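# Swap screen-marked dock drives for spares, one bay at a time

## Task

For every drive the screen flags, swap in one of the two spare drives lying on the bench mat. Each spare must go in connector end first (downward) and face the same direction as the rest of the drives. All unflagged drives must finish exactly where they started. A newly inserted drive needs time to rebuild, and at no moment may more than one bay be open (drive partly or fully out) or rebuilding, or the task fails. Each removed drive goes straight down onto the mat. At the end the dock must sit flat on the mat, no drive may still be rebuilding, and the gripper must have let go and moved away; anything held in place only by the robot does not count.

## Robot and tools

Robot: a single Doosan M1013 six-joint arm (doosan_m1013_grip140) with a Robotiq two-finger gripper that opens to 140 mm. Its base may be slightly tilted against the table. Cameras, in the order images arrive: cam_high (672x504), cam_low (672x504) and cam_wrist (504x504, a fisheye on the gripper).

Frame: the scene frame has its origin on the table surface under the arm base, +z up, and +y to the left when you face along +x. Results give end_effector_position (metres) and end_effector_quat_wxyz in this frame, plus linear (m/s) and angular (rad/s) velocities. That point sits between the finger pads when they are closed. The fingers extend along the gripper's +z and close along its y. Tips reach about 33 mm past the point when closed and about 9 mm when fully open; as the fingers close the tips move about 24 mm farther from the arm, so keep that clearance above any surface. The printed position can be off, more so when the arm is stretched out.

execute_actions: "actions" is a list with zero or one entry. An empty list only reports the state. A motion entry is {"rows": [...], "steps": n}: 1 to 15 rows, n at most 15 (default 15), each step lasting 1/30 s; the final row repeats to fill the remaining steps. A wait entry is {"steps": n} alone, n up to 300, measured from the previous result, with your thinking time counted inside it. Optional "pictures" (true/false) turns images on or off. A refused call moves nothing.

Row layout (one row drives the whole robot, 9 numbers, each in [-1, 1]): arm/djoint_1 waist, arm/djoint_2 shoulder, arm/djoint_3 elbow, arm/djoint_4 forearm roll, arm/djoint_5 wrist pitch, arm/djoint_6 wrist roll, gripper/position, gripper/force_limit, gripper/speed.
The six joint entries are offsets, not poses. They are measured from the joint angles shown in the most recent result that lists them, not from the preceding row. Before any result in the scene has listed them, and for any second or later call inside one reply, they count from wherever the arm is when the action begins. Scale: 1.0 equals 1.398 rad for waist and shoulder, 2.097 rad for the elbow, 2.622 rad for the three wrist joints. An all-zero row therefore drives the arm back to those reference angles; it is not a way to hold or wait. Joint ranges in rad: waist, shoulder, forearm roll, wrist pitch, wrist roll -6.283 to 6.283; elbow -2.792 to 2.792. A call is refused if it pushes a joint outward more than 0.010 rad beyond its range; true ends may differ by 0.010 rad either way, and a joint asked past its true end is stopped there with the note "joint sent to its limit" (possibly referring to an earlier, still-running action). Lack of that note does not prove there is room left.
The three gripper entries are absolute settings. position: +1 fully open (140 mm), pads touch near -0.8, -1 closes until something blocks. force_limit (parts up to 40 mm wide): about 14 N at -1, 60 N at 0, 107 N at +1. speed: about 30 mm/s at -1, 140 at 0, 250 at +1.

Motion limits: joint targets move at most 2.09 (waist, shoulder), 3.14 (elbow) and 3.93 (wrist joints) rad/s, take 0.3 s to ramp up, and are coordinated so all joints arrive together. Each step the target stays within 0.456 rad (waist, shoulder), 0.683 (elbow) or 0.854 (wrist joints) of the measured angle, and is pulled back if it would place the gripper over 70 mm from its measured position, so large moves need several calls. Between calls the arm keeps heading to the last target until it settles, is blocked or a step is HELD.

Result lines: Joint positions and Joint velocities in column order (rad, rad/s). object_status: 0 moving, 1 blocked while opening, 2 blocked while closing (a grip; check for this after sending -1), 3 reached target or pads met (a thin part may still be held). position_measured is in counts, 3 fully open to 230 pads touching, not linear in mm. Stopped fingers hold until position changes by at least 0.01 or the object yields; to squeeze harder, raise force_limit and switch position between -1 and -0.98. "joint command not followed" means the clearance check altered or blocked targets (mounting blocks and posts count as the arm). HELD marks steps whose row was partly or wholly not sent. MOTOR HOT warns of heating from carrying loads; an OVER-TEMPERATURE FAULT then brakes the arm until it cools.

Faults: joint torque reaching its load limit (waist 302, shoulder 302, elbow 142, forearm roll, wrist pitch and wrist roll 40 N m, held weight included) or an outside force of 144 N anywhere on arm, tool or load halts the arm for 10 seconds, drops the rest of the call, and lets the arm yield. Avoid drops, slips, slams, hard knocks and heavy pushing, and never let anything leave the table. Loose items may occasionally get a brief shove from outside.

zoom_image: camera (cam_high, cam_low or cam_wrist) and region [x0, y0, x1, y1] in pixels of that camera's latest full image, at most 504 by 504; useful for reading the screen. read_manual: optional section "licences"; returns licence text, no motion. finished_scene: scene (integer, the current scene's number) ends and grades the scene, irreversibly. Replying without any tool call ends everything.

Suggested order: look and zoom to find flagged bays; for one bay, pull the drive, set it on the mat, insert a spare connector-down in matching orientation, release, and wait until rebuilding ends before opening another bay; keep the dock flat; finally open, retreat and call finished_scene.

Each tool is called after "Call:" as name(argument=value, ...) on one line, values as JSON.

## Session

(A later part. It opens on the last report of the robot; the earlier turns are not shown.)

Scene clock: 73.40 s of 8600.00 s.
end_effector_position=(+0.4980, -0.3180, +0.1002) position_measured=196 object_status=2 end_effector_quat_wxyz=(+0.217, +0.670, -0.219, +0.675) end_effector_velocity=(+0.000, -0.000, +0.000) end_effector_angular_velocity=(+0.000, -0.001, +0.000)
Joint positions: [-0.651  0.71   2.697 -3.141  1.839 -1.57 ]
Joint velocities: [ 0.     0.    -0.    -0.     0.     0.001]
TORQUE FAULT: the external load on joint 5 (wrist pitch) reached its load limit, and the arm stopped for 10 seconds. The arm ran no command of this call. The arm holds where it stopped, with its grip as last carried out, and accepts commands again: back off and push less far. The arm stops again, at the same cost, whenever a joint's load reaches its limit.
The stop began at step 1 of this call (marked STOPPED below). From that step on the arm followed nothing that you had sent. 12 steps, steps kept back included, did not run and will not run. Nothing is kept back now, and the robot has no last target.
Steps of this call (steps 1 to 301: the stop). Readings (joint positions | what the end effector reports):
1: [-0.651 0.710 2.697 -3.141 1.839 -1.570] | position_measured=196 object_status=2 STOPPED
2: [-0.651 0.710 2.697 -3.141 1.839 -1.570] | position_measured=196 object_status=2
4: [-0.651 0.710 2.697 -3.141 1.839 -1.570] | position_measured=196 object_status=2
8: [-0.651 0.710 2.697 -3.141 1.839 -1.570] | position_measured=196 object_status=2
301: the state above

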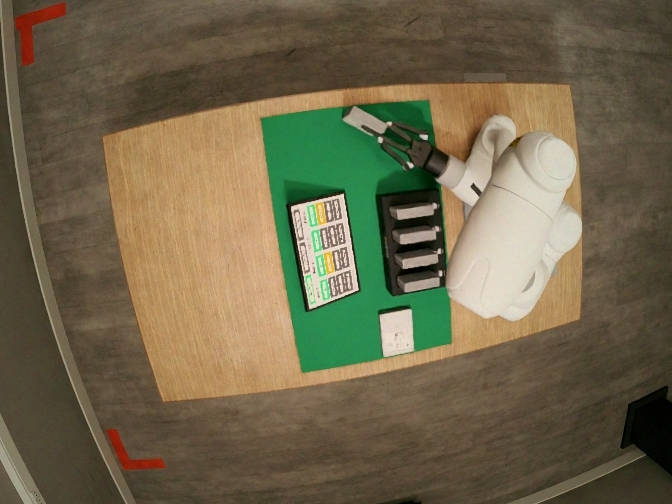

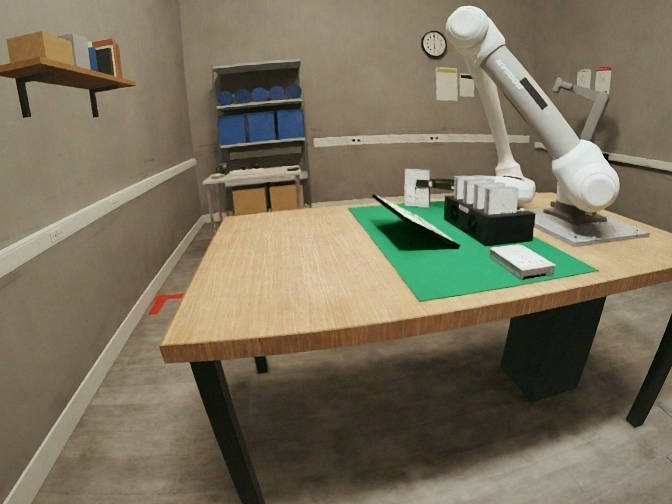

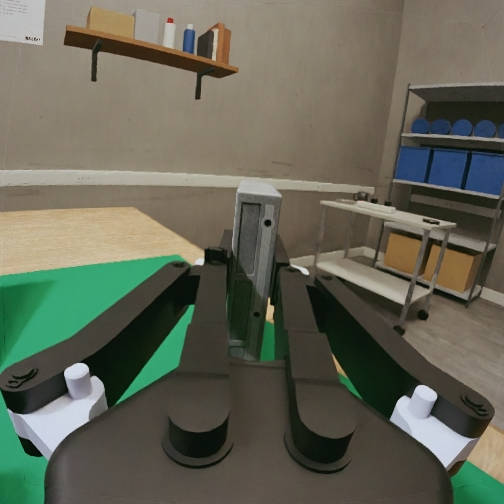

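Call:
execute_actions(actions=[{"rows":[[0,0,0,0,0,0,0,0,0]],"steps":15}])

Scene clock: 90.40 s of 8600.00 s.
end_effector_position=(+0.4980, -0.3180, +0.1002) position_measured=129 object_status=0 end_effector_quat_wxyz=(+0.217, +0.670, -0.219, +0.675) end_effector_velocity=(-0.001, -0.001, -0.000) end_effector_angular_velocity=(+0.000, +0.000, -0.002)
Joint positions: [-0.651  0.71   2.697 -3.141  1.839 -1.57 ]
Joint velocities: [-0.002 -0.     0.    -0.    -0.    -0.   ]
Steps of this call (steps 1 to 495: nothing new was sent; steps 496 to 510: all 15 steps of this action). Readings (joint positions | what the end effector reports):
496: [-0.651 0.710 2.697 -3.141 1.839 -1.570] | position_measured=196 object_status=0
497: [-0.651 0.710 2.697 -3.141 1.837 -1.570] | position_measured=196 object_status=0
499: [-0.651 0.710 2.697 -3.141 1.838 -1.570] | position_measured=175 object_status=0
503: [-0.651 0.710 2.697 -3.141 1.839 -1.570] | position_measured=145 object_status=0
510: the state above

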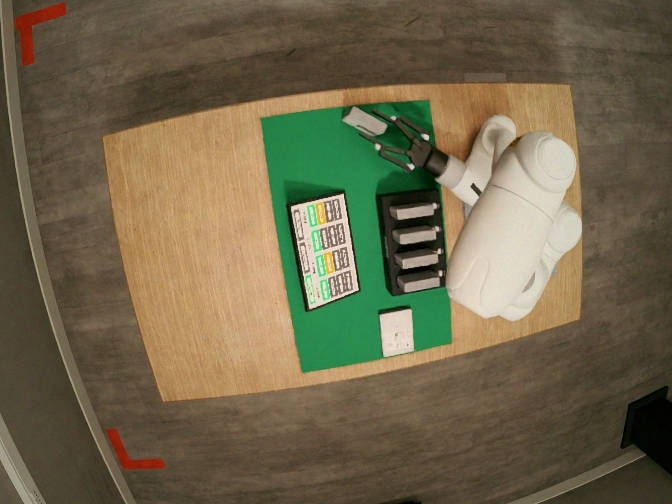

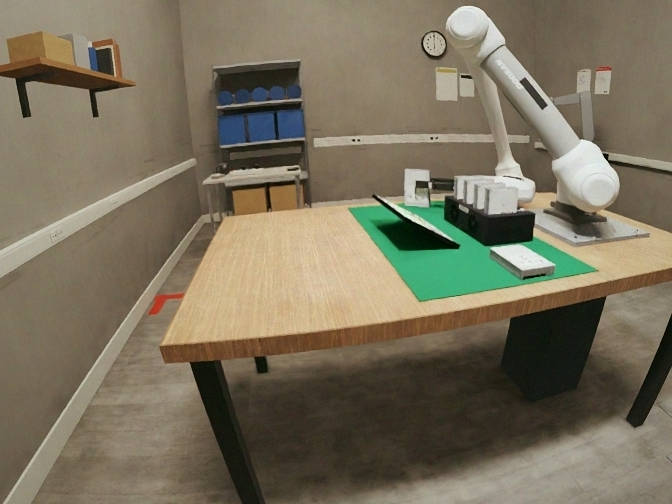

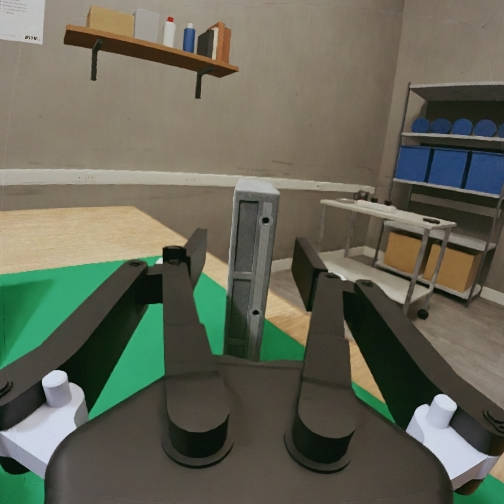

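Call:
execute_actions(actions=[{"rows":[[0,-0.405,0,0,-0.22,0,0,0,0]],"steps":15}], pictures=false)

Call:
execute_actions(actions=[{"steps":20}], pictures=false)

Call:
execute_actions(actions=[{"rows":[[0,-0.117,-0.303,0,-0.401,0,1,0,0]],"steps":15}], pictures=false)

Call:
execute_actions(actions=[{"steps":30}], pictures=false)

Scene clock: 96.70 s of 8600.00 s.
end_effector_position=(+0.4987, -0.3192, +0.2267) position_measured=129 object_status=3 end_effector_quat_wxyz=(+0.215, +0.676, -0.221, +0.670) end_effector_velocity=(-0.048, +0.032, +0.266) end_effector_angular_velocity=(-0.053, -0.076, -0.002)
Joint positions: [-0.651  0.21   2.697 -3.141  1.323 -1.57 ]
Joint velocities: [-0.001 -0.91   0.001  0.001 -0.817  0.001]
Steps of this call (steps 1 to 15: the robot went on to your last target; steps 16 to 174: nothing new was sent; steps 175 to 189: all 15 steps of this action). Readings (joint positions | what the end effector reports):
175: [-0.651 0.709 2.697 -3.141 1.839 -1.570] | position_measured=129 object_status=3
176: [-0.651 0.703 2.697 -3.141 1.831 -1.570] | position_measured=129 object_status=3
178: [-0.651 0.667 2.697 -3.141 1.785 -1.570] | position_measured=129 object_status=3
182: [-0.651 0.506 2.697 -3.141 1.594 -1.570] | position_measured=129 object_status=3
189: the state above

Scene clock: 97.37 s of 8600.00 s.
end_effector_position=(+0.4948, -0.3165, +0.2456) position_measured=129 object_status=3 end_effector_quat_wxyz=(+0.215, +0.674, -0.220, +0.672) end_effector_velocity=(+0.000, +0.001, -0.000) end_effector_angular_velocity=(-0.001, +0.001, +0.002)
Joint positions: [-0.651  0.144  2.697 -3.141  1.263 -1.57 ]
Joint velocities: [ 0.001 -0.     0.    -0.001  0.    -0.001]
Steps of this call (steps 1 to 20: the robot went on to your last target). Readings (joint positions | what the end effector reports):
1: [-0.651 0.183 2.697 -3.141 1.298 -1.570] | position_measured=129 object_status=3
2: [-0.651 0.163 2.697 -3.141 1.280 -1.570] | position_measured=129 object_status=3
4: [-0.651 0.145 2.697 -3.141 1.264 -1.570] | position_measured=129 object_status=3
8: [-0.651 0.144 2.697 -3.141 1.263 -1.570] | position_measured=129 object_status=3
20: the state above

Scene clock: 97.87 s of 8600.00 s.
end_effector_position=(+0.6349, -0.4183, +0.3560) position_measured=24 object_status=0 end_effector_quat_wxyz=(+0.199, +0.721, -0.235, +0.621) end_effector_velocity=(+0.229, -0.165, +0.350) end_effector_angular_velocity=(+0.266, +0.367, +0.005)
Joint positions: [-0.651  0.037  2.284 -3.141  0.597 -1.57 ]
Joint velocities: [ 0.002 -0.247 -0.957  0.    -1.657  0.   ]
Steps of this call (steps 1 to 15: all 15 steps of this action). Readings (joint positions | what the end effector reports):
1: [-0.651 0.143 2.696 -3.141 1.261 -1.570] | position_measured=129 object_status=0
2: [-0.651 0.141 2.688 -3.141 1.249 -1.570] | position_measured=123 object_status=0
4: [-0.651 0.128 2.638 -3.141 1.182 -1.570] | position_measured=108 object_status=0
8: [-0.651 0.095 2.510 -3.141 0.988 -1.570] | position_measured=77 object_status=0
15: the state above

Scene clock: 98.87 s of 8600.00 s.
end_effector_position=(+0.6724, -0.4458, +0.4499) position_measured=3 object_status=3 end_effector_quat_wxyz=(+0.186, +0.753, -0.246, +0.582) end_effector_velocity=(+0.000, -0.000, +0.001) end_effector_angular_velocity=(-0.001, -0.000, -0.000)
Joint positions: [-0.651 -0.02   2.061 -3.141  0.211 -1.57 ]
Joint velocities: [-0.     0.    -0.001 -0.    -0.    -0.   ]
Steps of this call (steps 1 to 30: the robot went on to your last target). Readings (joint positions | what the end effector reports):
1: [-0.651 0.029 2.252 -3.141 0.541 -1.570] | position_measured=17 object_status=0
2: [-0.651 0.021 2.219 -3.141 0.485 -1.570] | position_measured=9 object_status=0
4: [-0.651 0.004 2.155 -3.141 0.374 -1.570] | position_measured=3 object_status=0
8: [-0.651 -0.019 2.068 -3.141 0.223 -1.570] | position_measured=3 object_status=0
30: the state above
The arm was judged still, so your last target was given up. Only a new action makes it travel on or press farther. Fingers that are still opening or closing keep moving.

Call:
execute_actions(actions=[{"rows":[[0.256,-0.087,-0.01,0,-0.555,-0.702,1,0,0]],"steps":15}], pictures=false)

Call:
execute_actions(actions=[{"steps":35}])

Scene clock: 104.47 s of 8600.00 s.
end_effector_position=(+0.6453, -0.2601, +0.3355) position_measured=3 object_status=3 end_effector_quat_wxyz=(+0.188, +0.921, +0.082, +0.331) end_effector_velocity=(-0.246, +0.358, -0.259) end_effector_angular_velocity=(-0.382, +1.671, +1.381)
Joint positions: [-0.456 -0.086  2.05  -3.141 -0.401 -2.182]
Joint velocities: [ 0.318 -0.108 -0.019  0.001 -1.491 -1.487]
Steps of this call (steps 1 to 153: nothing new was sent; steps 154 to 168: all 15 steps of this action). Readings (joint positions | what the end effector reports):
154: [-0.650 -0.020 2.061 -3.141 0.210 -1.571] | position_measured=3 object_status=3
155: [-0.645 -0.022 2.061 -3.141 0.198 -1.584] | position_measured=3 object_status=3
157: [-0.618 -0.031 2.060 -3.141 0.131 -1.650] | position_measured=3 object_status=3
161: [-0.548 -0.055 2.055 -3.141 -0.057 -1.838] | position_measured=3 object_status=3
168: the state above

Scene clock: 105.63 s of 8600.00 s.
end_effector_position=(+0.4336, -0.0839, +0.2697) position_measured=3 object_status=3 end_effector_quat_wxyz=(+0.000, +0.707, +0.707, +0.003) end_effector_velocity=(-0.000, -0.000, -0.000) end_effector_angular_velocity=(+0.001, -0.000, -0.002)
Joint positions: [-0.293 -0.142  2.041 -3.141 -1.244 -3.41 ]
Joint velocities: [-0.002  0.     0.     0.001  0.     0.   ]
Steps of this call (steps 1 to 35: the robot went on to your last target). Readings (joint positions | what the end effector reports):
1: [-0.445 -0.090 2.049 -3.141 -0.452 -2.233] | position_measured=3 object_status=3
2: [-0.436 -0.093 2.049 -3.141 -0.502 -2.284] | position_measured=3 object_status=3
4: [-0.417 -0.100 2.048 -3.141 -0.600 -2.392] | position_measured=3 object_status=3
8: [-0.382 -0.111 2.046 -3.141 -0.781 -2.639] | position_measured=3 object_status=3
35: the state above

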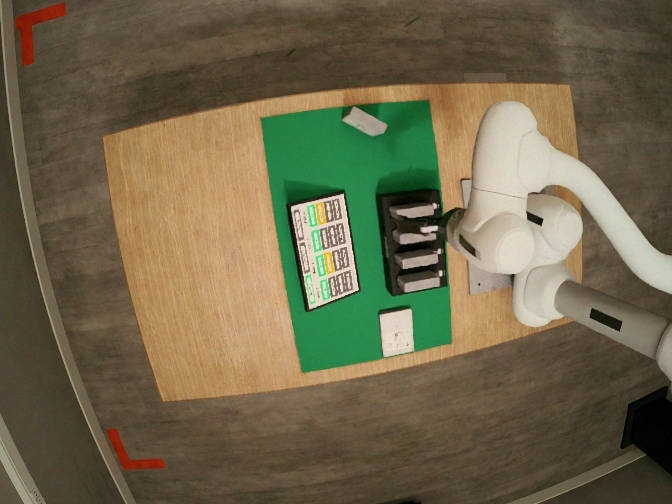

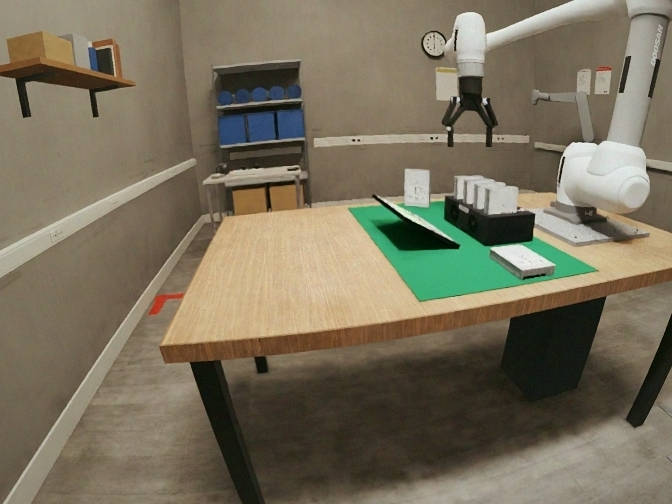

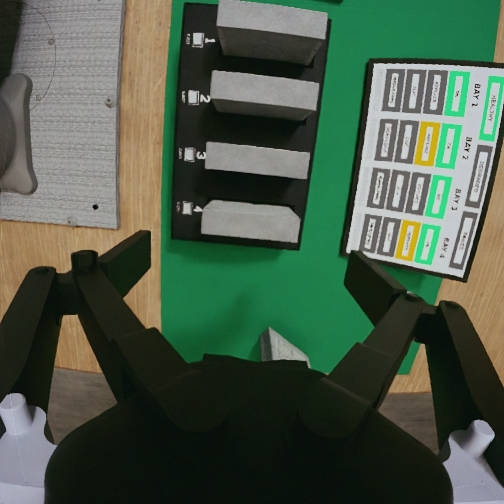

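Call:
execute_actions(actions=[{"rows":[[0,0.043,0.0496,0,0.063,0,1,0,0]],"steps":15}])

Scene clock: 108.77 s of 8600.00 s.
end_effector_position=(+0.4348, -0.0839, +0.1898) position_measured=3 object_status=3 end_effector_quat_wxyz=(+0.001, +0.707, +0.707, +0.003) end_effector_velocity=(-0.000, +0.000, -0.001) end_effector_angular_velocity=(+0.001, +0.001, -0.000)
Joint positions: [-0.293 -0.082  2.144 -3.141 -1.079 -3.41 ]
Joint velocities: [ 0.     0.001  0.001  0.001  0.001 -0.   ]
Steps of this call (steps 1 to 15: the robot went on to your last target; steps 16 to 79: nothing new was sent; steps 80 to 94: all 15 steps of this action). Readings (joint positions | what the end effector reports):
80: [-0.293 -0.141 2.041 -3.141 -1.243 -3.410] | position_measured=3 object_status=3
81: [-0.293 -0.138 2.048 -3.141 -1.231 -3.410] | position_measured=3 object_status=3
83: [-0.293 -0.114 2.089 -3.141 -1.165 -3.410] | position_measured=3 object_status=3
87: [-0.293 -0.082 2.144 -3.141 -1.080 -3.410] | position_measured=3 object_status=3
94: the state above

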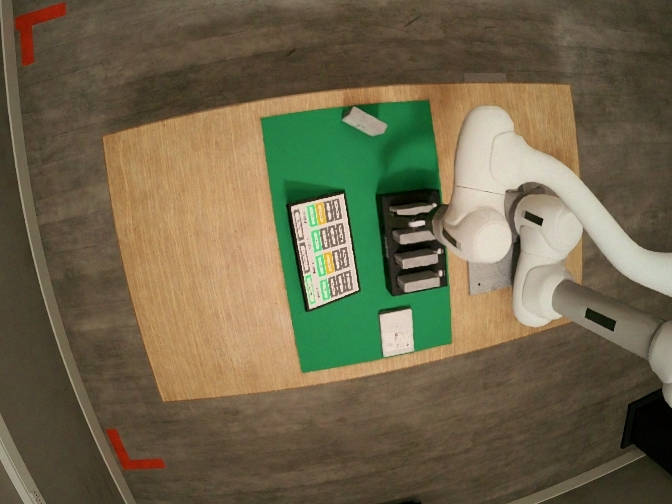

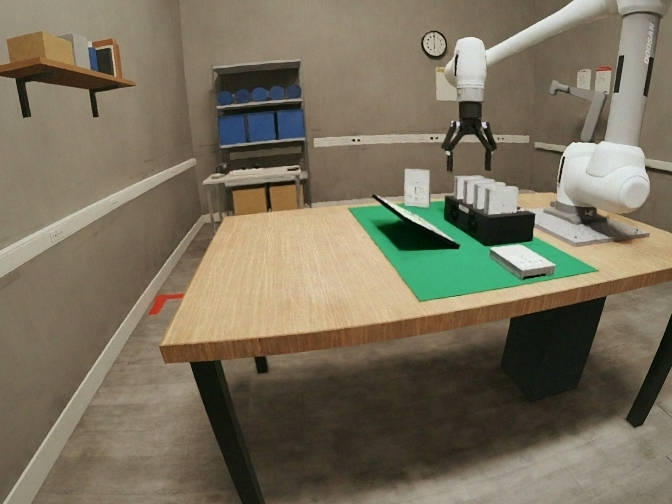

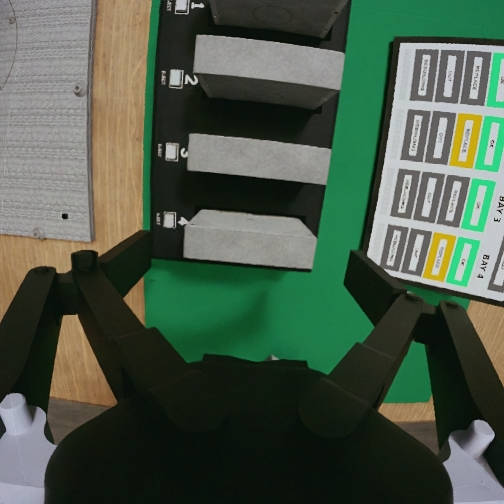

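Call:
execute_actions(actions=[{"rows":[[0,0.062,0.048,0,0.0713,0,1,0,0]],"steps":15}])

Scene clock: 113.03 s of 8600.00 s.
end_effector_position=(+0.4311, -0.0827, +0.1048) position_measured=3 object_status=3 end_effector_quat_wxyz=(+0.001, +0.707, +0.707, +0.003) end_effector_velocity=(+0.000, +0.001, -0.000) end_effector_angular_velocity=(+0.000, +0.000, +0.003)
Joint positions: [-0.293  0.005  2.245 -3.141 -0.892 -3.41 ]
Joint velocities: [ 0.002  0.001 -0.     0.     0.    -0.001]
Steps of this call (steps 1 to 15: the robot went on to your last target; steps 16 to 113: nothing new was sent; steps 114 to 128: all 15 steps of this action). Readings (joint positions | what the end effector reports):
114: [-0.293 -0.081 2.145 -3.141 -1.077 -3.410] | position_measured=3 object_status=3
115: [-0.293 -0.076 2.151 -3.141 -1.065 -3.410] | position_measured=3 object_status=3
117: [-0.293 -0.045 2.187 -3.141 -0.999 -3.410] | position_measured=3 object_status=3
121: [-0.293 0.004 2.244 -3.141 -0.895 -3.410] | position_measured=3 object_status=3
128: the state above

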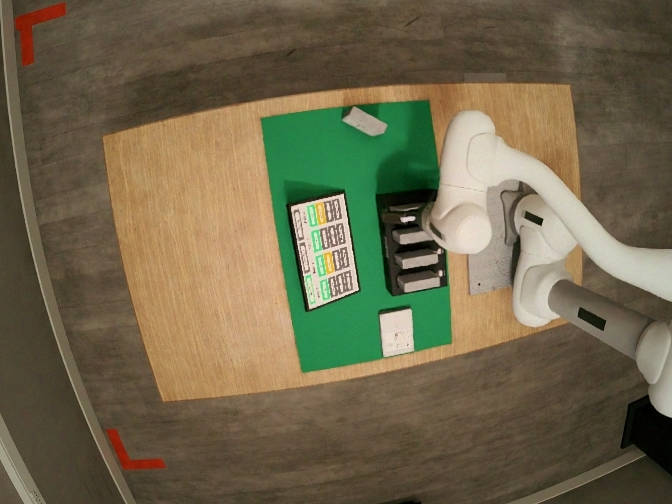

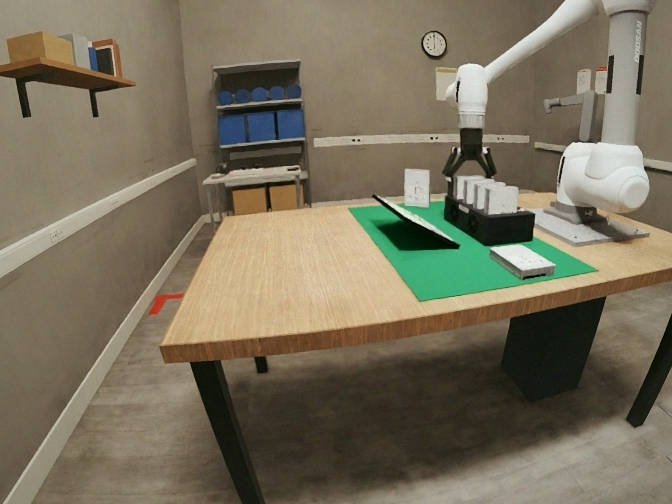

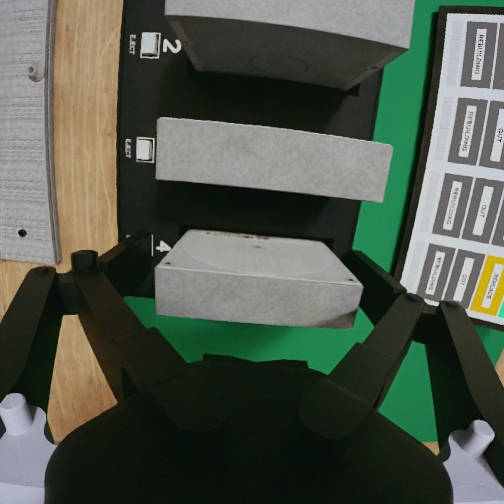

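Call:
execute_actions(actions=[{"rows":[[0,0.003,0.0015,0,0.0028,0,1,0,0],[0,0.003,0.0015,0,0.0028,0,1,0,0],[0,0.003,0.0015,0,0.0028,0,1,0,0],[0,0.003,0.0015,0,0.0028,0,1,0,0],[0,0.0058,0.003,0,0.0055,0,1,0,0]],"steps":15}])

Scene clock: 115.57 s of 8600.00 s.
end_effector_position=(+0.4311, -0.0826, +0.0985) position_measured=3 object_status=3 end_effector_quat_wxyz=(+0.001, +0.707, +0.707, +0.003) end_effector_velocity=(-0.000, -0.000, -0.000) end_effector_angular_velocity=(-0.000, +0.000, +0.000)
Joint positions: [-0.293  0.013  2.251 -3.141 -0.877 -3.41 ]
Joint velocities: [-0.001 -0.     0.001 -0.     0.001 -0.001]
Steps of this call (steps 1 to 15: the robot went on to your last target; steps 16 to 61: nothing new was sent; steps 62 to 76: all 15 steps of this action). Readings (joint positions | what the end effector reports):
62: [-0.293 0.005 2.245 -3.141 -0.891 -3.410] | position_measured=3 object_status=3
63: [-0.293 0.007 2.247 -3.141 -0.888 -3.410] | position_measured=3 object_status=3
65: [-0.293 0.009 2.248 -3.141 -0.885 -3.410] | position_measured=3 object_status=3
69: [-0.293 0.013 2.251 -3.141 -0.878 -3.410] | position_measured=3 object_status=3
76: the state above

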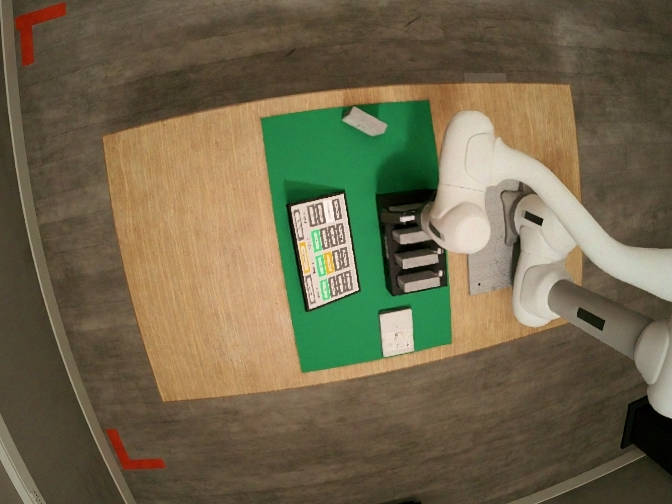

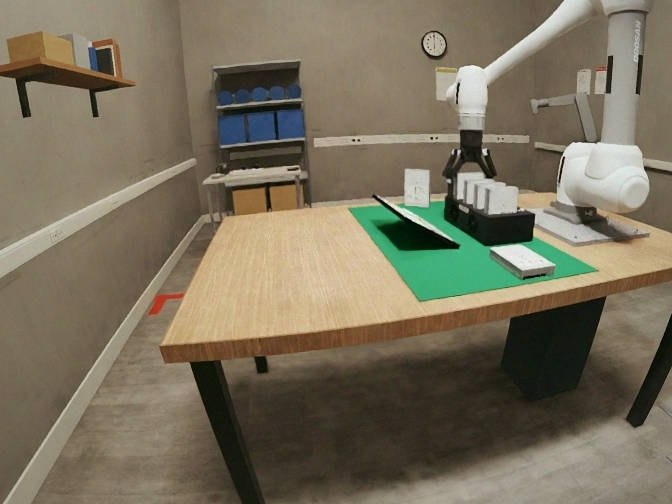

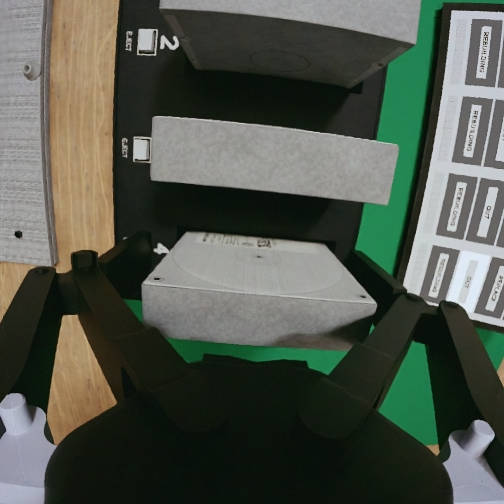

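Call:
execute_actions(actions=[{"rows":[[0,-0.022,-0.0143,0,-0.0233,0,1,0.5,0],[0,-0.022,-0.0143,0,-0.0233,0,1,0.5,0],[0,-0.022,-0.0143,0,-0.0233,0,1,0.5,0],[0,-0.022,-0.0143,0,-0.0233,0,1,0.5,0],[0,-0.022,-0.0143,0,-0.0233,0,1,0.5,0],[0,-0.022,-0.0143,0,-0.0233,0,-1,0.5,0]],"steps":15}], pictures=false)

Call:
execute_actions(actions=[{"steps":10}], pictures=false)

Call:
execute_actions(actions=[{"rows":[[0,-0.0815,-0.072,0,-0.1015,0,-1,0.5,0]],"steps":15}])

Scene clock: 126.17 s of 8600.00 s.
end_effector_position=(+0.4327, -0.0832, +0.1253) position_measured=69 object_status=0 end_effector_quat_wxyz=(+0.001, +0.707, +0.707, +0.003) end_effector_velocity=(+0.001, -0.001, +0.001) end_effector_angular_velocity=(-0.002, -0.001, -0.000)
Joint positions: [-0.293 -0.018  2.221 -3.141 -0.938 -3.41 ]
Joint velocities: [-0.001 -0.    -0.001 -0.002  0.     0.001]
Steps of this call (steps 1 to 15: the robot went on to your last target; steps 16 to 303: nothing new was sent; steps 304 to 318: all 15 steps of this action). Readings (joint positions | what the end effector reports):
304: [-0.293 0.013 2.251 -3.141 -0.879 -3.410] | position_measured=3 object_status=3
305: [-0.293 0.007 2.246 -3.141 -0.890 -3.410] | position_measured=3 object_status=3
307: [-0.293 -0.013 2.226 -3.141 -0.928 -3.410] | position_measured=3 object_status=3
311: [-0.293 -0.017 2.222 -3.141 -0.938 -3.410] | position_measured=16 object_status=0
318: the state above

Scene clock: 126.50 s of 8600.00 s.
end_effector_position=(+0.4327, -0.0832, +0.1253) position_measured=77 object_status=2 end_effector_quat_wxyz=(+0.001, +0.707, +0.707, +0.003) end_effector_velocity=(-0.000, +0.000, -0.000) end_effector_angular_velocity=(-0.001, -0.000, +0.001)
Joint positions: [-0.293 -0.018  2.221 -3.141 -0.938 -3.41 ]
Joint velocities: [ 0.    -0.     0.    -0.001  0.001 -0.   ]
Steps of this call (steps 1 to 10: the robot went on to your last target). Readings (joint positions | what the end effector reports):
1: [-0.293 -0.018 2.221 -3.141 -0.938 -3.410] | position_measured=77 object_status=0
2: [-0.293 -0.018 2.221 -3.141 -0.938 -3.410] | position_measured=77 object_status=0
4: [-0.293 -0.018 2.221 -3.141 -0.938 -3.410] | position_measured=77 object_status=0
8: [-0.293 -0.018 2.221 -3.141 -0.938 -3.410] | position_measured=77 object_status=2
10: the state above

Scene clock: 127.00 s of 8600.00 s.
end_effector_position=(+0.4321, -0.0834, +0.2494) position_measured=77 object_status=2 end_effector_quat_wxyz=(-0.000, +0.707, +0.707, +0.002) end_effector_velocity=(+0.002, -0.000, +0.003) end_effector_angular_velocity=(-0.000, -0.005, -0.000)
Joint positions: [-0.293 -0.131  2.07  -3.141 -1.204 -3.41 ]
Joint velocities: [ 0.    -0.002 -0.005  0.001 -0.001 -0.   ]
Steps of this call (steps 1 to 15: all 15 steps of this action). Readings (joint positions | what the end effector reports):
1: [-0.293 -0.018 2.221 -3.141 -0.939 -3.410] | position_measured=77 object_status=2
2: [-0.293 -0.023 2.215 -3.141 -0.952 -3.410] | position_measured=77 object_status=2
4: [-0.293 -0.051 2.177 -3.141 -1.018 -3.410] | position_measured=77 object_status=2
8: [-0.293 -0.116 2.092 -3.141 -1.166 -3.410] | position_measured=77 object_status=2
15: the state above

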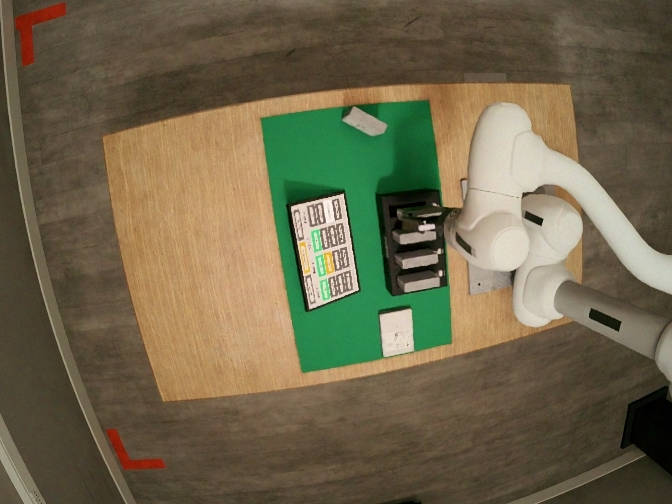

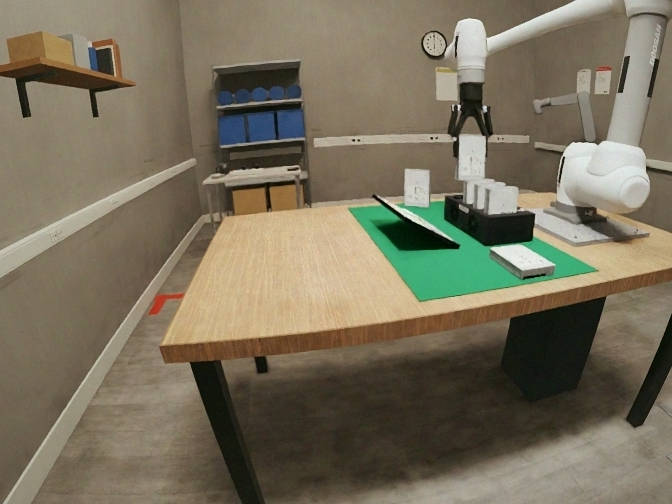

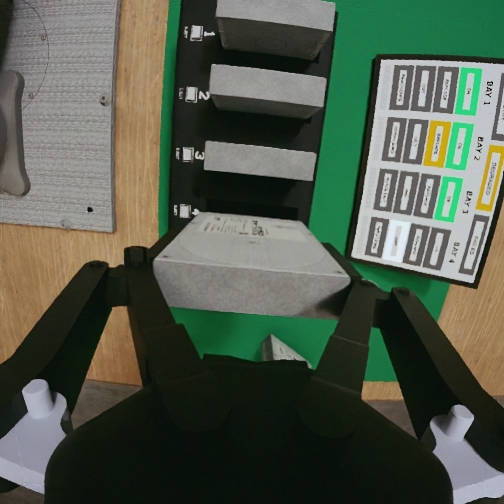

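Call:
execute_actions(actions=[{"rows":[[-0.123,0.3055,-0.2055,0,-0.001,-0.067,-1,0.5,0]],"steps":15}], pictures=false)

Call:
execute_actions(actions=[{"steps":20}], pictures=false)

Call:
execute_actions(actions=[{"rows":[[0,0.064,0.057,0,0.0795,0,-1,0.5,0]],"steps":15}])

Scene clock: 133.00 s of 8600.00 s.
end_effector_position=(+0.6000, -0.2142, +0.2460) position_measured=77 object_status=2 end_effector_quat_wxyz=(+0.000, +0.706, +0.708, +0.003) end_effector_velocity=(+0.345, -0.344, -0.082) end_effector_angular_velocity=(+0.001, +0.002, +0.006)
Joint positions: [-0.421  0.187  1.749 -3.141 -1.206 -3.541]
Joint velocities: [-0.289  0.724 -0.726  0.    -0.004 -0.296]
Steps of this call (steps 1 to 15: the robot went on to your last target; steps 16 to 165: nothing new was sent; steps 166 to 180: all 15 steps of this action). Readings (joint positions | what the end effector reports):
166: [-0.293 -0.131 2.070 -3.141 -1.205 -3.410] | position_measured=77 object_status=2
167: [-0.295 -0.125 2.063 -3.141 -1.205 -3.413] | position_measured=77 object_status=2
169: [-0.310 -0.090 2.027 -3.141 -1.205 -3.428] | position_measured=77 object_status=2
173: [-0.351 0.014 1.923 -3.141 -1.205 -3.470] | position_measured=77 object_status=2
180: the state above

Scene clock: 133.67 s of 8600.00 s.
end_effector_position=(+0.6497, -0.2682, +0.2305) position_measured=77 object_status=2 end_effector_quat_wxyz=(+0.000, +0.706, +0.709, +0.003) end_effector_velocity=(+0.000, +0.002, -0.000) end_effector_angular_velocity=(+0.001, +0.001, +0.002)
Joint positions: [-0.465  0.296  1.639 -3.141 -1.207 -3.586]
Joint velocities: [ 0.002  0.     0.001  0.001 -0.001 -0.   ]
Steps of this call (steps 1 to 20: the robot went on to your last target). Readings (joint positions | what the end effector reports):
1: [-0.431 0.211 1.725 -3.141 -1.206 -3.551] | position_measured=77 object_status=2
2: [-0.440 0.235 1.700 -3.141 -1.207 -3.561] | position_measured=77 object_status=2
4: [-0.457 0.276 1.660 -3.141 -1.207 -3.578] | position_measured=77 object_status=2
8: [-0.465 0.295 1.640 -3.141 -1.207 -3.586] | position_measured=77 object_status=2
20: the state above

Scene clock: 134.17 s of 8600.00 s.
end_effector_position=(+0.6497, -0.2678, +0.1081) position_measured=77 object_status=2 end_effector_quat_wxyz=(+0.000, +0.706, +0.709, +0.003) end_effector_velocity=(-0.001, +0.001, -0.002) end_effector_angular_velocity=(-0.000, +0.003, +0.003)
Joint positions: [-0.465  0.385  1.759 -3.141 -0.999 -3.586]
Joint velocities: [ 0.001  0.002  0.002 -0.002  0.001 -0.001]
Steps of this call (steps 1 to 15: all 15 steps of this action). Readings (joint positions | what the end effector reports):
1: [-0.465 0.296 1.640 -3.141 -1.206 -3.586] | position_measured=77 object_status=2
2: [-0.465 0.301 1.646 -3.141 -1.193 -3.586] | position_measured=77 object_status=2
4: [-0.465 0.328 1.683 -3.141 -1.132 -3.586] | position_measured=77 object_status=2
8: [-0.465 0.378 1.749 -3.141 -1.016 -3.586] | position_measured=77 object_status=2
15: the state above

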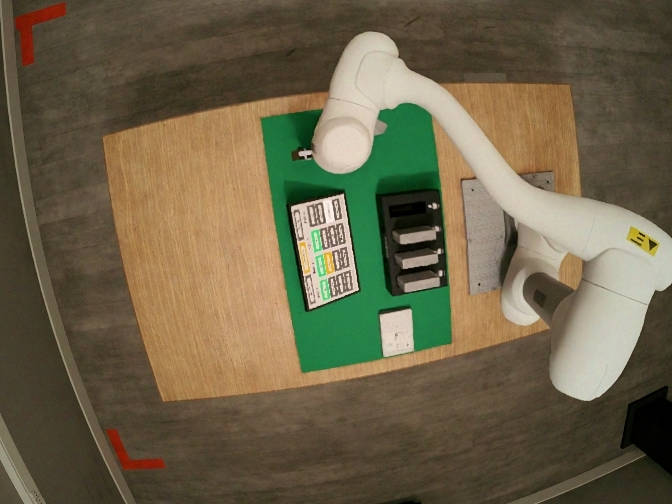

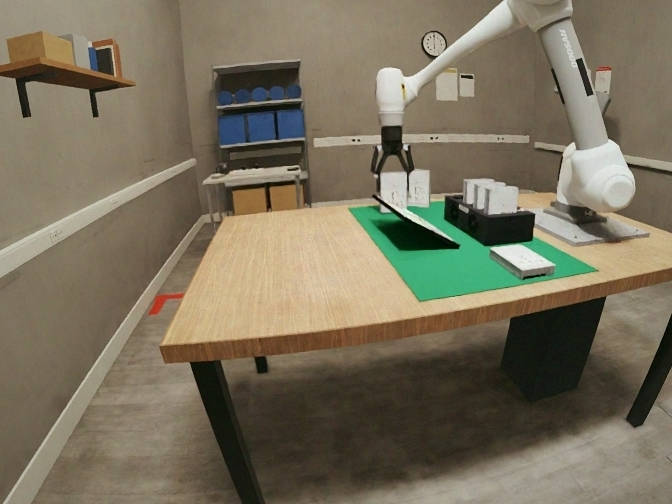

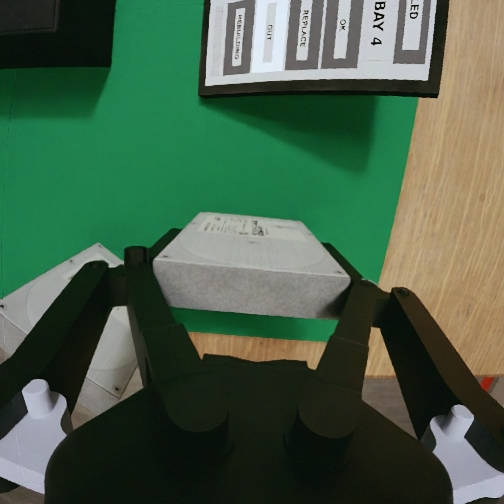

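Call:
execute_actions(actions=[{"rows":[[0,0.004,0.0021,0,0.004,0,-1,0.5,0],[0,0.004,0.0021,0,0.004,0,-1,0.5,0],[0,0.004,0.0021,0,0.004,0,-1,0.5,0],[0,0.004,0.0021,0,0.004,0,-1,0.5,0],[0,0.004,0.0021,0,0.004,0,-1,0.5,0],[0,0.004,0.0021,0,0.004,0,-1,0.5,0],[0,0.004,0.0021,0,0.004,0,0.8,0.5,0]],"steps":15}], pictures=false)

Call:
execute_actions(actions=[{"rows":[[0,-0.068,-0.059,0,-0.0835,0,0.8,0.5,0]],"steps":15}], pictures=false)

Call:
execute_actions(actions=[{"rows":[[-0.133,-0.09,0.0763,0,0.0135,0.1695,1,0.5,0]],"steps":15}])

Scene clock: 141.57 s of 8600.00 s.
end_effector_position=(+0.6501, -0.2679, +0.1021) position_measured=28 object_status=0 end_effector_quat_wxyz=(+0.001, +0.706, +0.709, +0.003) end_effector_velocity=(-0.001, +0.002, -0.001) end_effector_angular_velocity=(+0.002, +0.003, +0.001)
Joint positions: [-0.465  0.391  1.763 -3.141 -0.988 -3.586]
Joint velocities: [ 0.001 -0.     0.002  0.    -0.002 -0.   ]
Steps of this call (steps 1 to 15: the robot went on to your last target; steps 16 to 207: nothing new was sent; steps 208 to 222: all 15 steps of this action). Readings (joint positions | what the end effector reports):
208: [-0.465 0.386 1.759 -3.141 -0.998 -3.586] | position_measured=77 object_status=2
209: [-0.465 0.388 1.761 -3.141 -0.993 -3.586] | position_measured=77 object_status=2
211: [-0.465 0.390 1.763 -3.141 -0.989 -3.586] | position_measured=77 object_status=2
215: [-0.465 0.391 1.763 -3.141 -0.988 -3.586] | position_measured=77 object_status=0
222: the state above

Scene clock: 142.07 s of 8600.00 s.
end_effector_position=(+0.6496, -0.2682, +0.2303) position_measured=28 object_status=3 end_effector_quat_wxyz=(+0.000, +0.706, +0.709, +0.003) end_effector_velocity=(+0.001, -0.001, +0.004) end_effector_angular_velocity=(-0.001, -0.005, +0.000)
Joint positions: [-0.465  0.296  1.64  -3.141 -1.207 -3.586]
Joint velocities: [-0.    -0.002 -0.004  0.001 -0.001 -0.001]
Steps of this call (steps 1 to 15: all 15 steps of this action). Readings (joint positions | what the end effector reports):
1: [-0.465 0.390 1.763 -3.141 -0.989 -3.586] | position_measured=28 object_status=0
2: [-0.465 0.387 1.758 -3.141 -1.000 -3.586] | position_measured=28 object_status=0
4: [-0.465 0.360 1.724 -3.141 -1.059 -3.586] | position_measured=28 object_status=0
8: [-0.465 0.306 1.654 -3.141 -1.181 -3.586] | position_measured=28 object_status=3
15: the state above

Scene clock: 142.57 s of 8600.00 s.
end_effector_position=(+0.5221, -0.3355, +0.2298) position_measured=3 object_status=3 end_effector_quat_wxyz=(+0.000, +0.890, +0.455, +0.003) end_effector_velocity=(+0.000, +0.001, +0.000) end_effector_angular_velocity=(-0.001, -0.001, -0.008)
Joint positions: [-0.65   0.17   1.8   -3.141 -1.172 -3.142]
Joint velocities: [ 0.002 -0.001  0.001 -0.     0.001  0.01 ]
Steps of this call (steps 1 to 15: all 15 steps of this action). Readings (joint positions | what the end effector reports):
1: [-0.465 0.295 1.640 -3.141 -1.207 -3.585] | position_measured=28 object_status=0
2: [-0.470 0.292 1.645 -3.141 -1.206 -3.573] | position_measured=22 object_status=0
4: [-0.498 0.273 1.670 -3.141 -1.199 -3.506] | position_measured=7 object_status=0
8: [-0.584 0.215 1.743 -3.141 -1.184 -3.301] | position_measured=3 object_status=0
15: the state above

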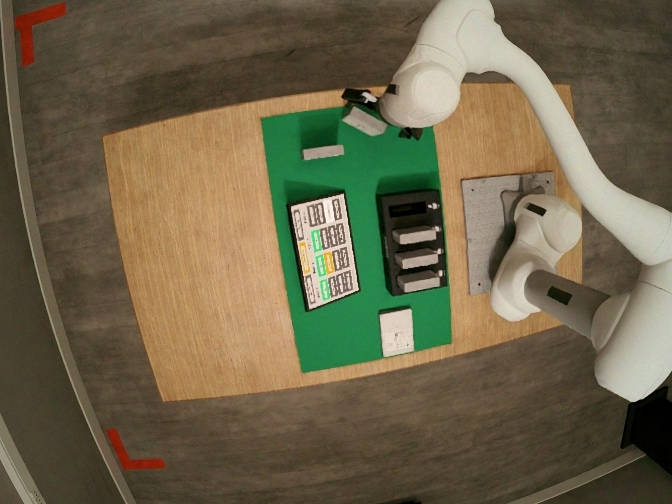

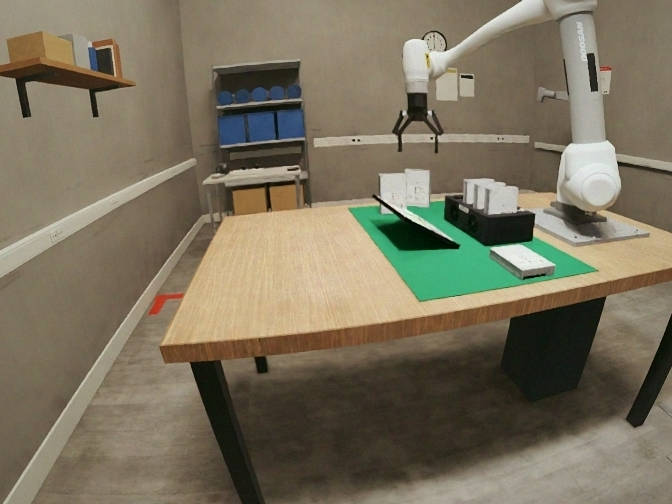

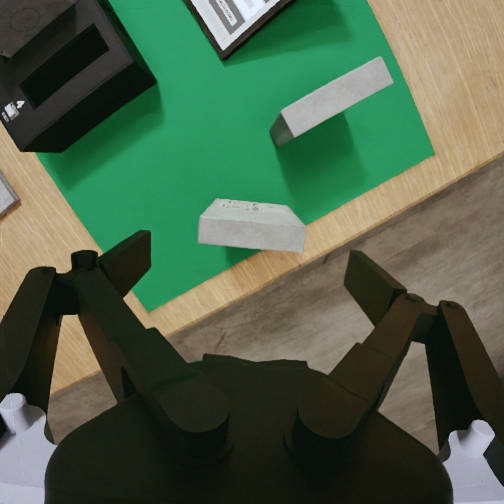

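Call:
execute_actions(actions=[{"rows":[[-0.003,0.075,0.06,0,0.0885,0,1,0.5,0]],"steps":15}], pictures=false)

Call:
execute_actions(actions=[{"rows":[[0,0,0,0,0,0,-1,0.5,0]],"steps":15}])

Scene clock: 146.23 s of 8600.00 s.
end_effector_position=(+0.5217, -0.3378, +0.1036) position_measured=3 object_status=3 end_effector_quat_wxyz=(+0.001, +0.891, +0.453, +0.003) end_effector_velocity=(-0.000, -0.000, -0.001) end_effector_angular_velocity=(+0.000, +0.002, -0.000)
Joint positions: [-0.655  0.275  1.925 -3.141 -0.94  -3.142]
Joint velocities: [-0.001  0.002  0.001 -0.001  0.001  0.   ]
Steps of this call (steps 1 to 15: the robot went on to your last target; steps 16 to 95: nothing new was sent; steps 96 to 110: all 15 steps of this action). Readings (joint positions | what the end effector reports):
96: [-0.651 0.170 1.800 -3.141 -1.170 -3.142] | position_measured=3 object_status=3
97: [-0.651 0.175 1.806 -3.141 -1.158 -3.142] | position_measured=3 object_status=3
99: [-0.652 0.204 1.841 -3.141 -1.095 -3.142] | position_measured=3 object_status=3
103: [-0.654 0.263 1.911 -3.141 -0.967 -3.142] | position_measured=3 object_status=3
110: the state above

Scene clock: 146.73 s of 8600.00 s.
end_effector_position=(+0.5218, -0.3378, +0.1035) position_measured=77 object_status=0 end_effector_quat_wxyz=(+0.001, +0.891, +0.453, +0.003) end_effector_velocity=(-0.001, +0.000, -0.001) end_effector_angular_velocity=(+0.001, +0.001, -0.001)
Joint positions: [-0.655  0.275  1.925 -3.141 -0.94  -3.142]
Joint velocities: [-0.001  0.     0.001  0.001 -0.     0.   ]
Steps of this call (steps 1 to 15: all 15 steps of this action). Readings (joint positions | what the end effector reports):
1: [-0.655 0.275 1.925 -3.141 -0.940 -3.142] | position_measured=3 object_status=0
2: [-0.655 0.275 1.925 -3.141 -0.940 -3.142] | position_measured=9 object_status=0
4: [-0.655 0.275 1.925 -3.141 -0.940 -3.142] | position_measured=24 object_status=0
8: [-0.655 0.275 1.925 -3.141 -0.940 -3.142] | position_measured=54 object_status=0
15: the state above

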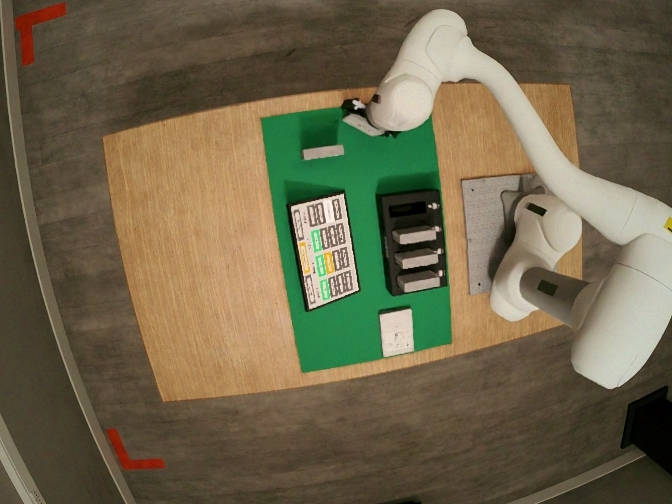

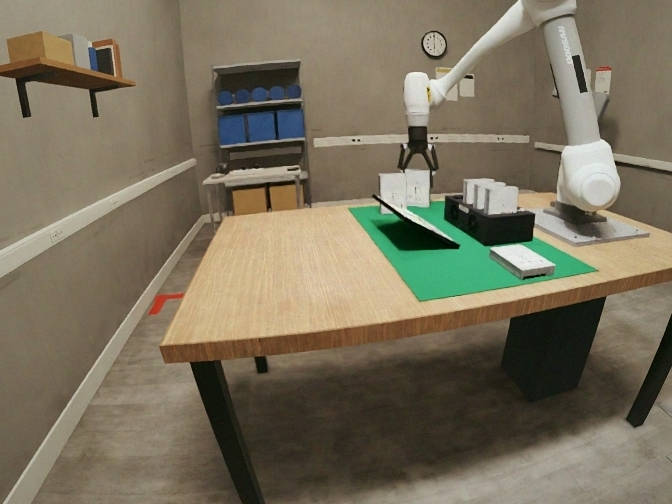

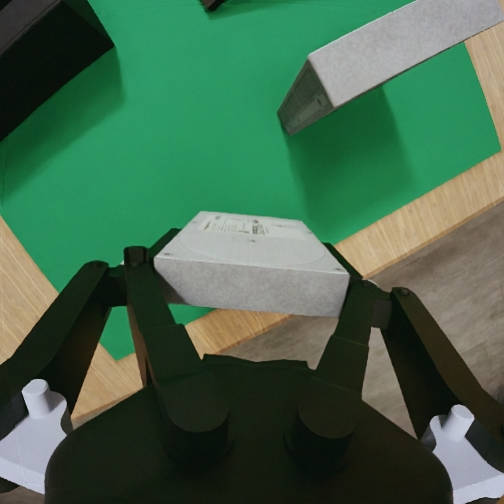

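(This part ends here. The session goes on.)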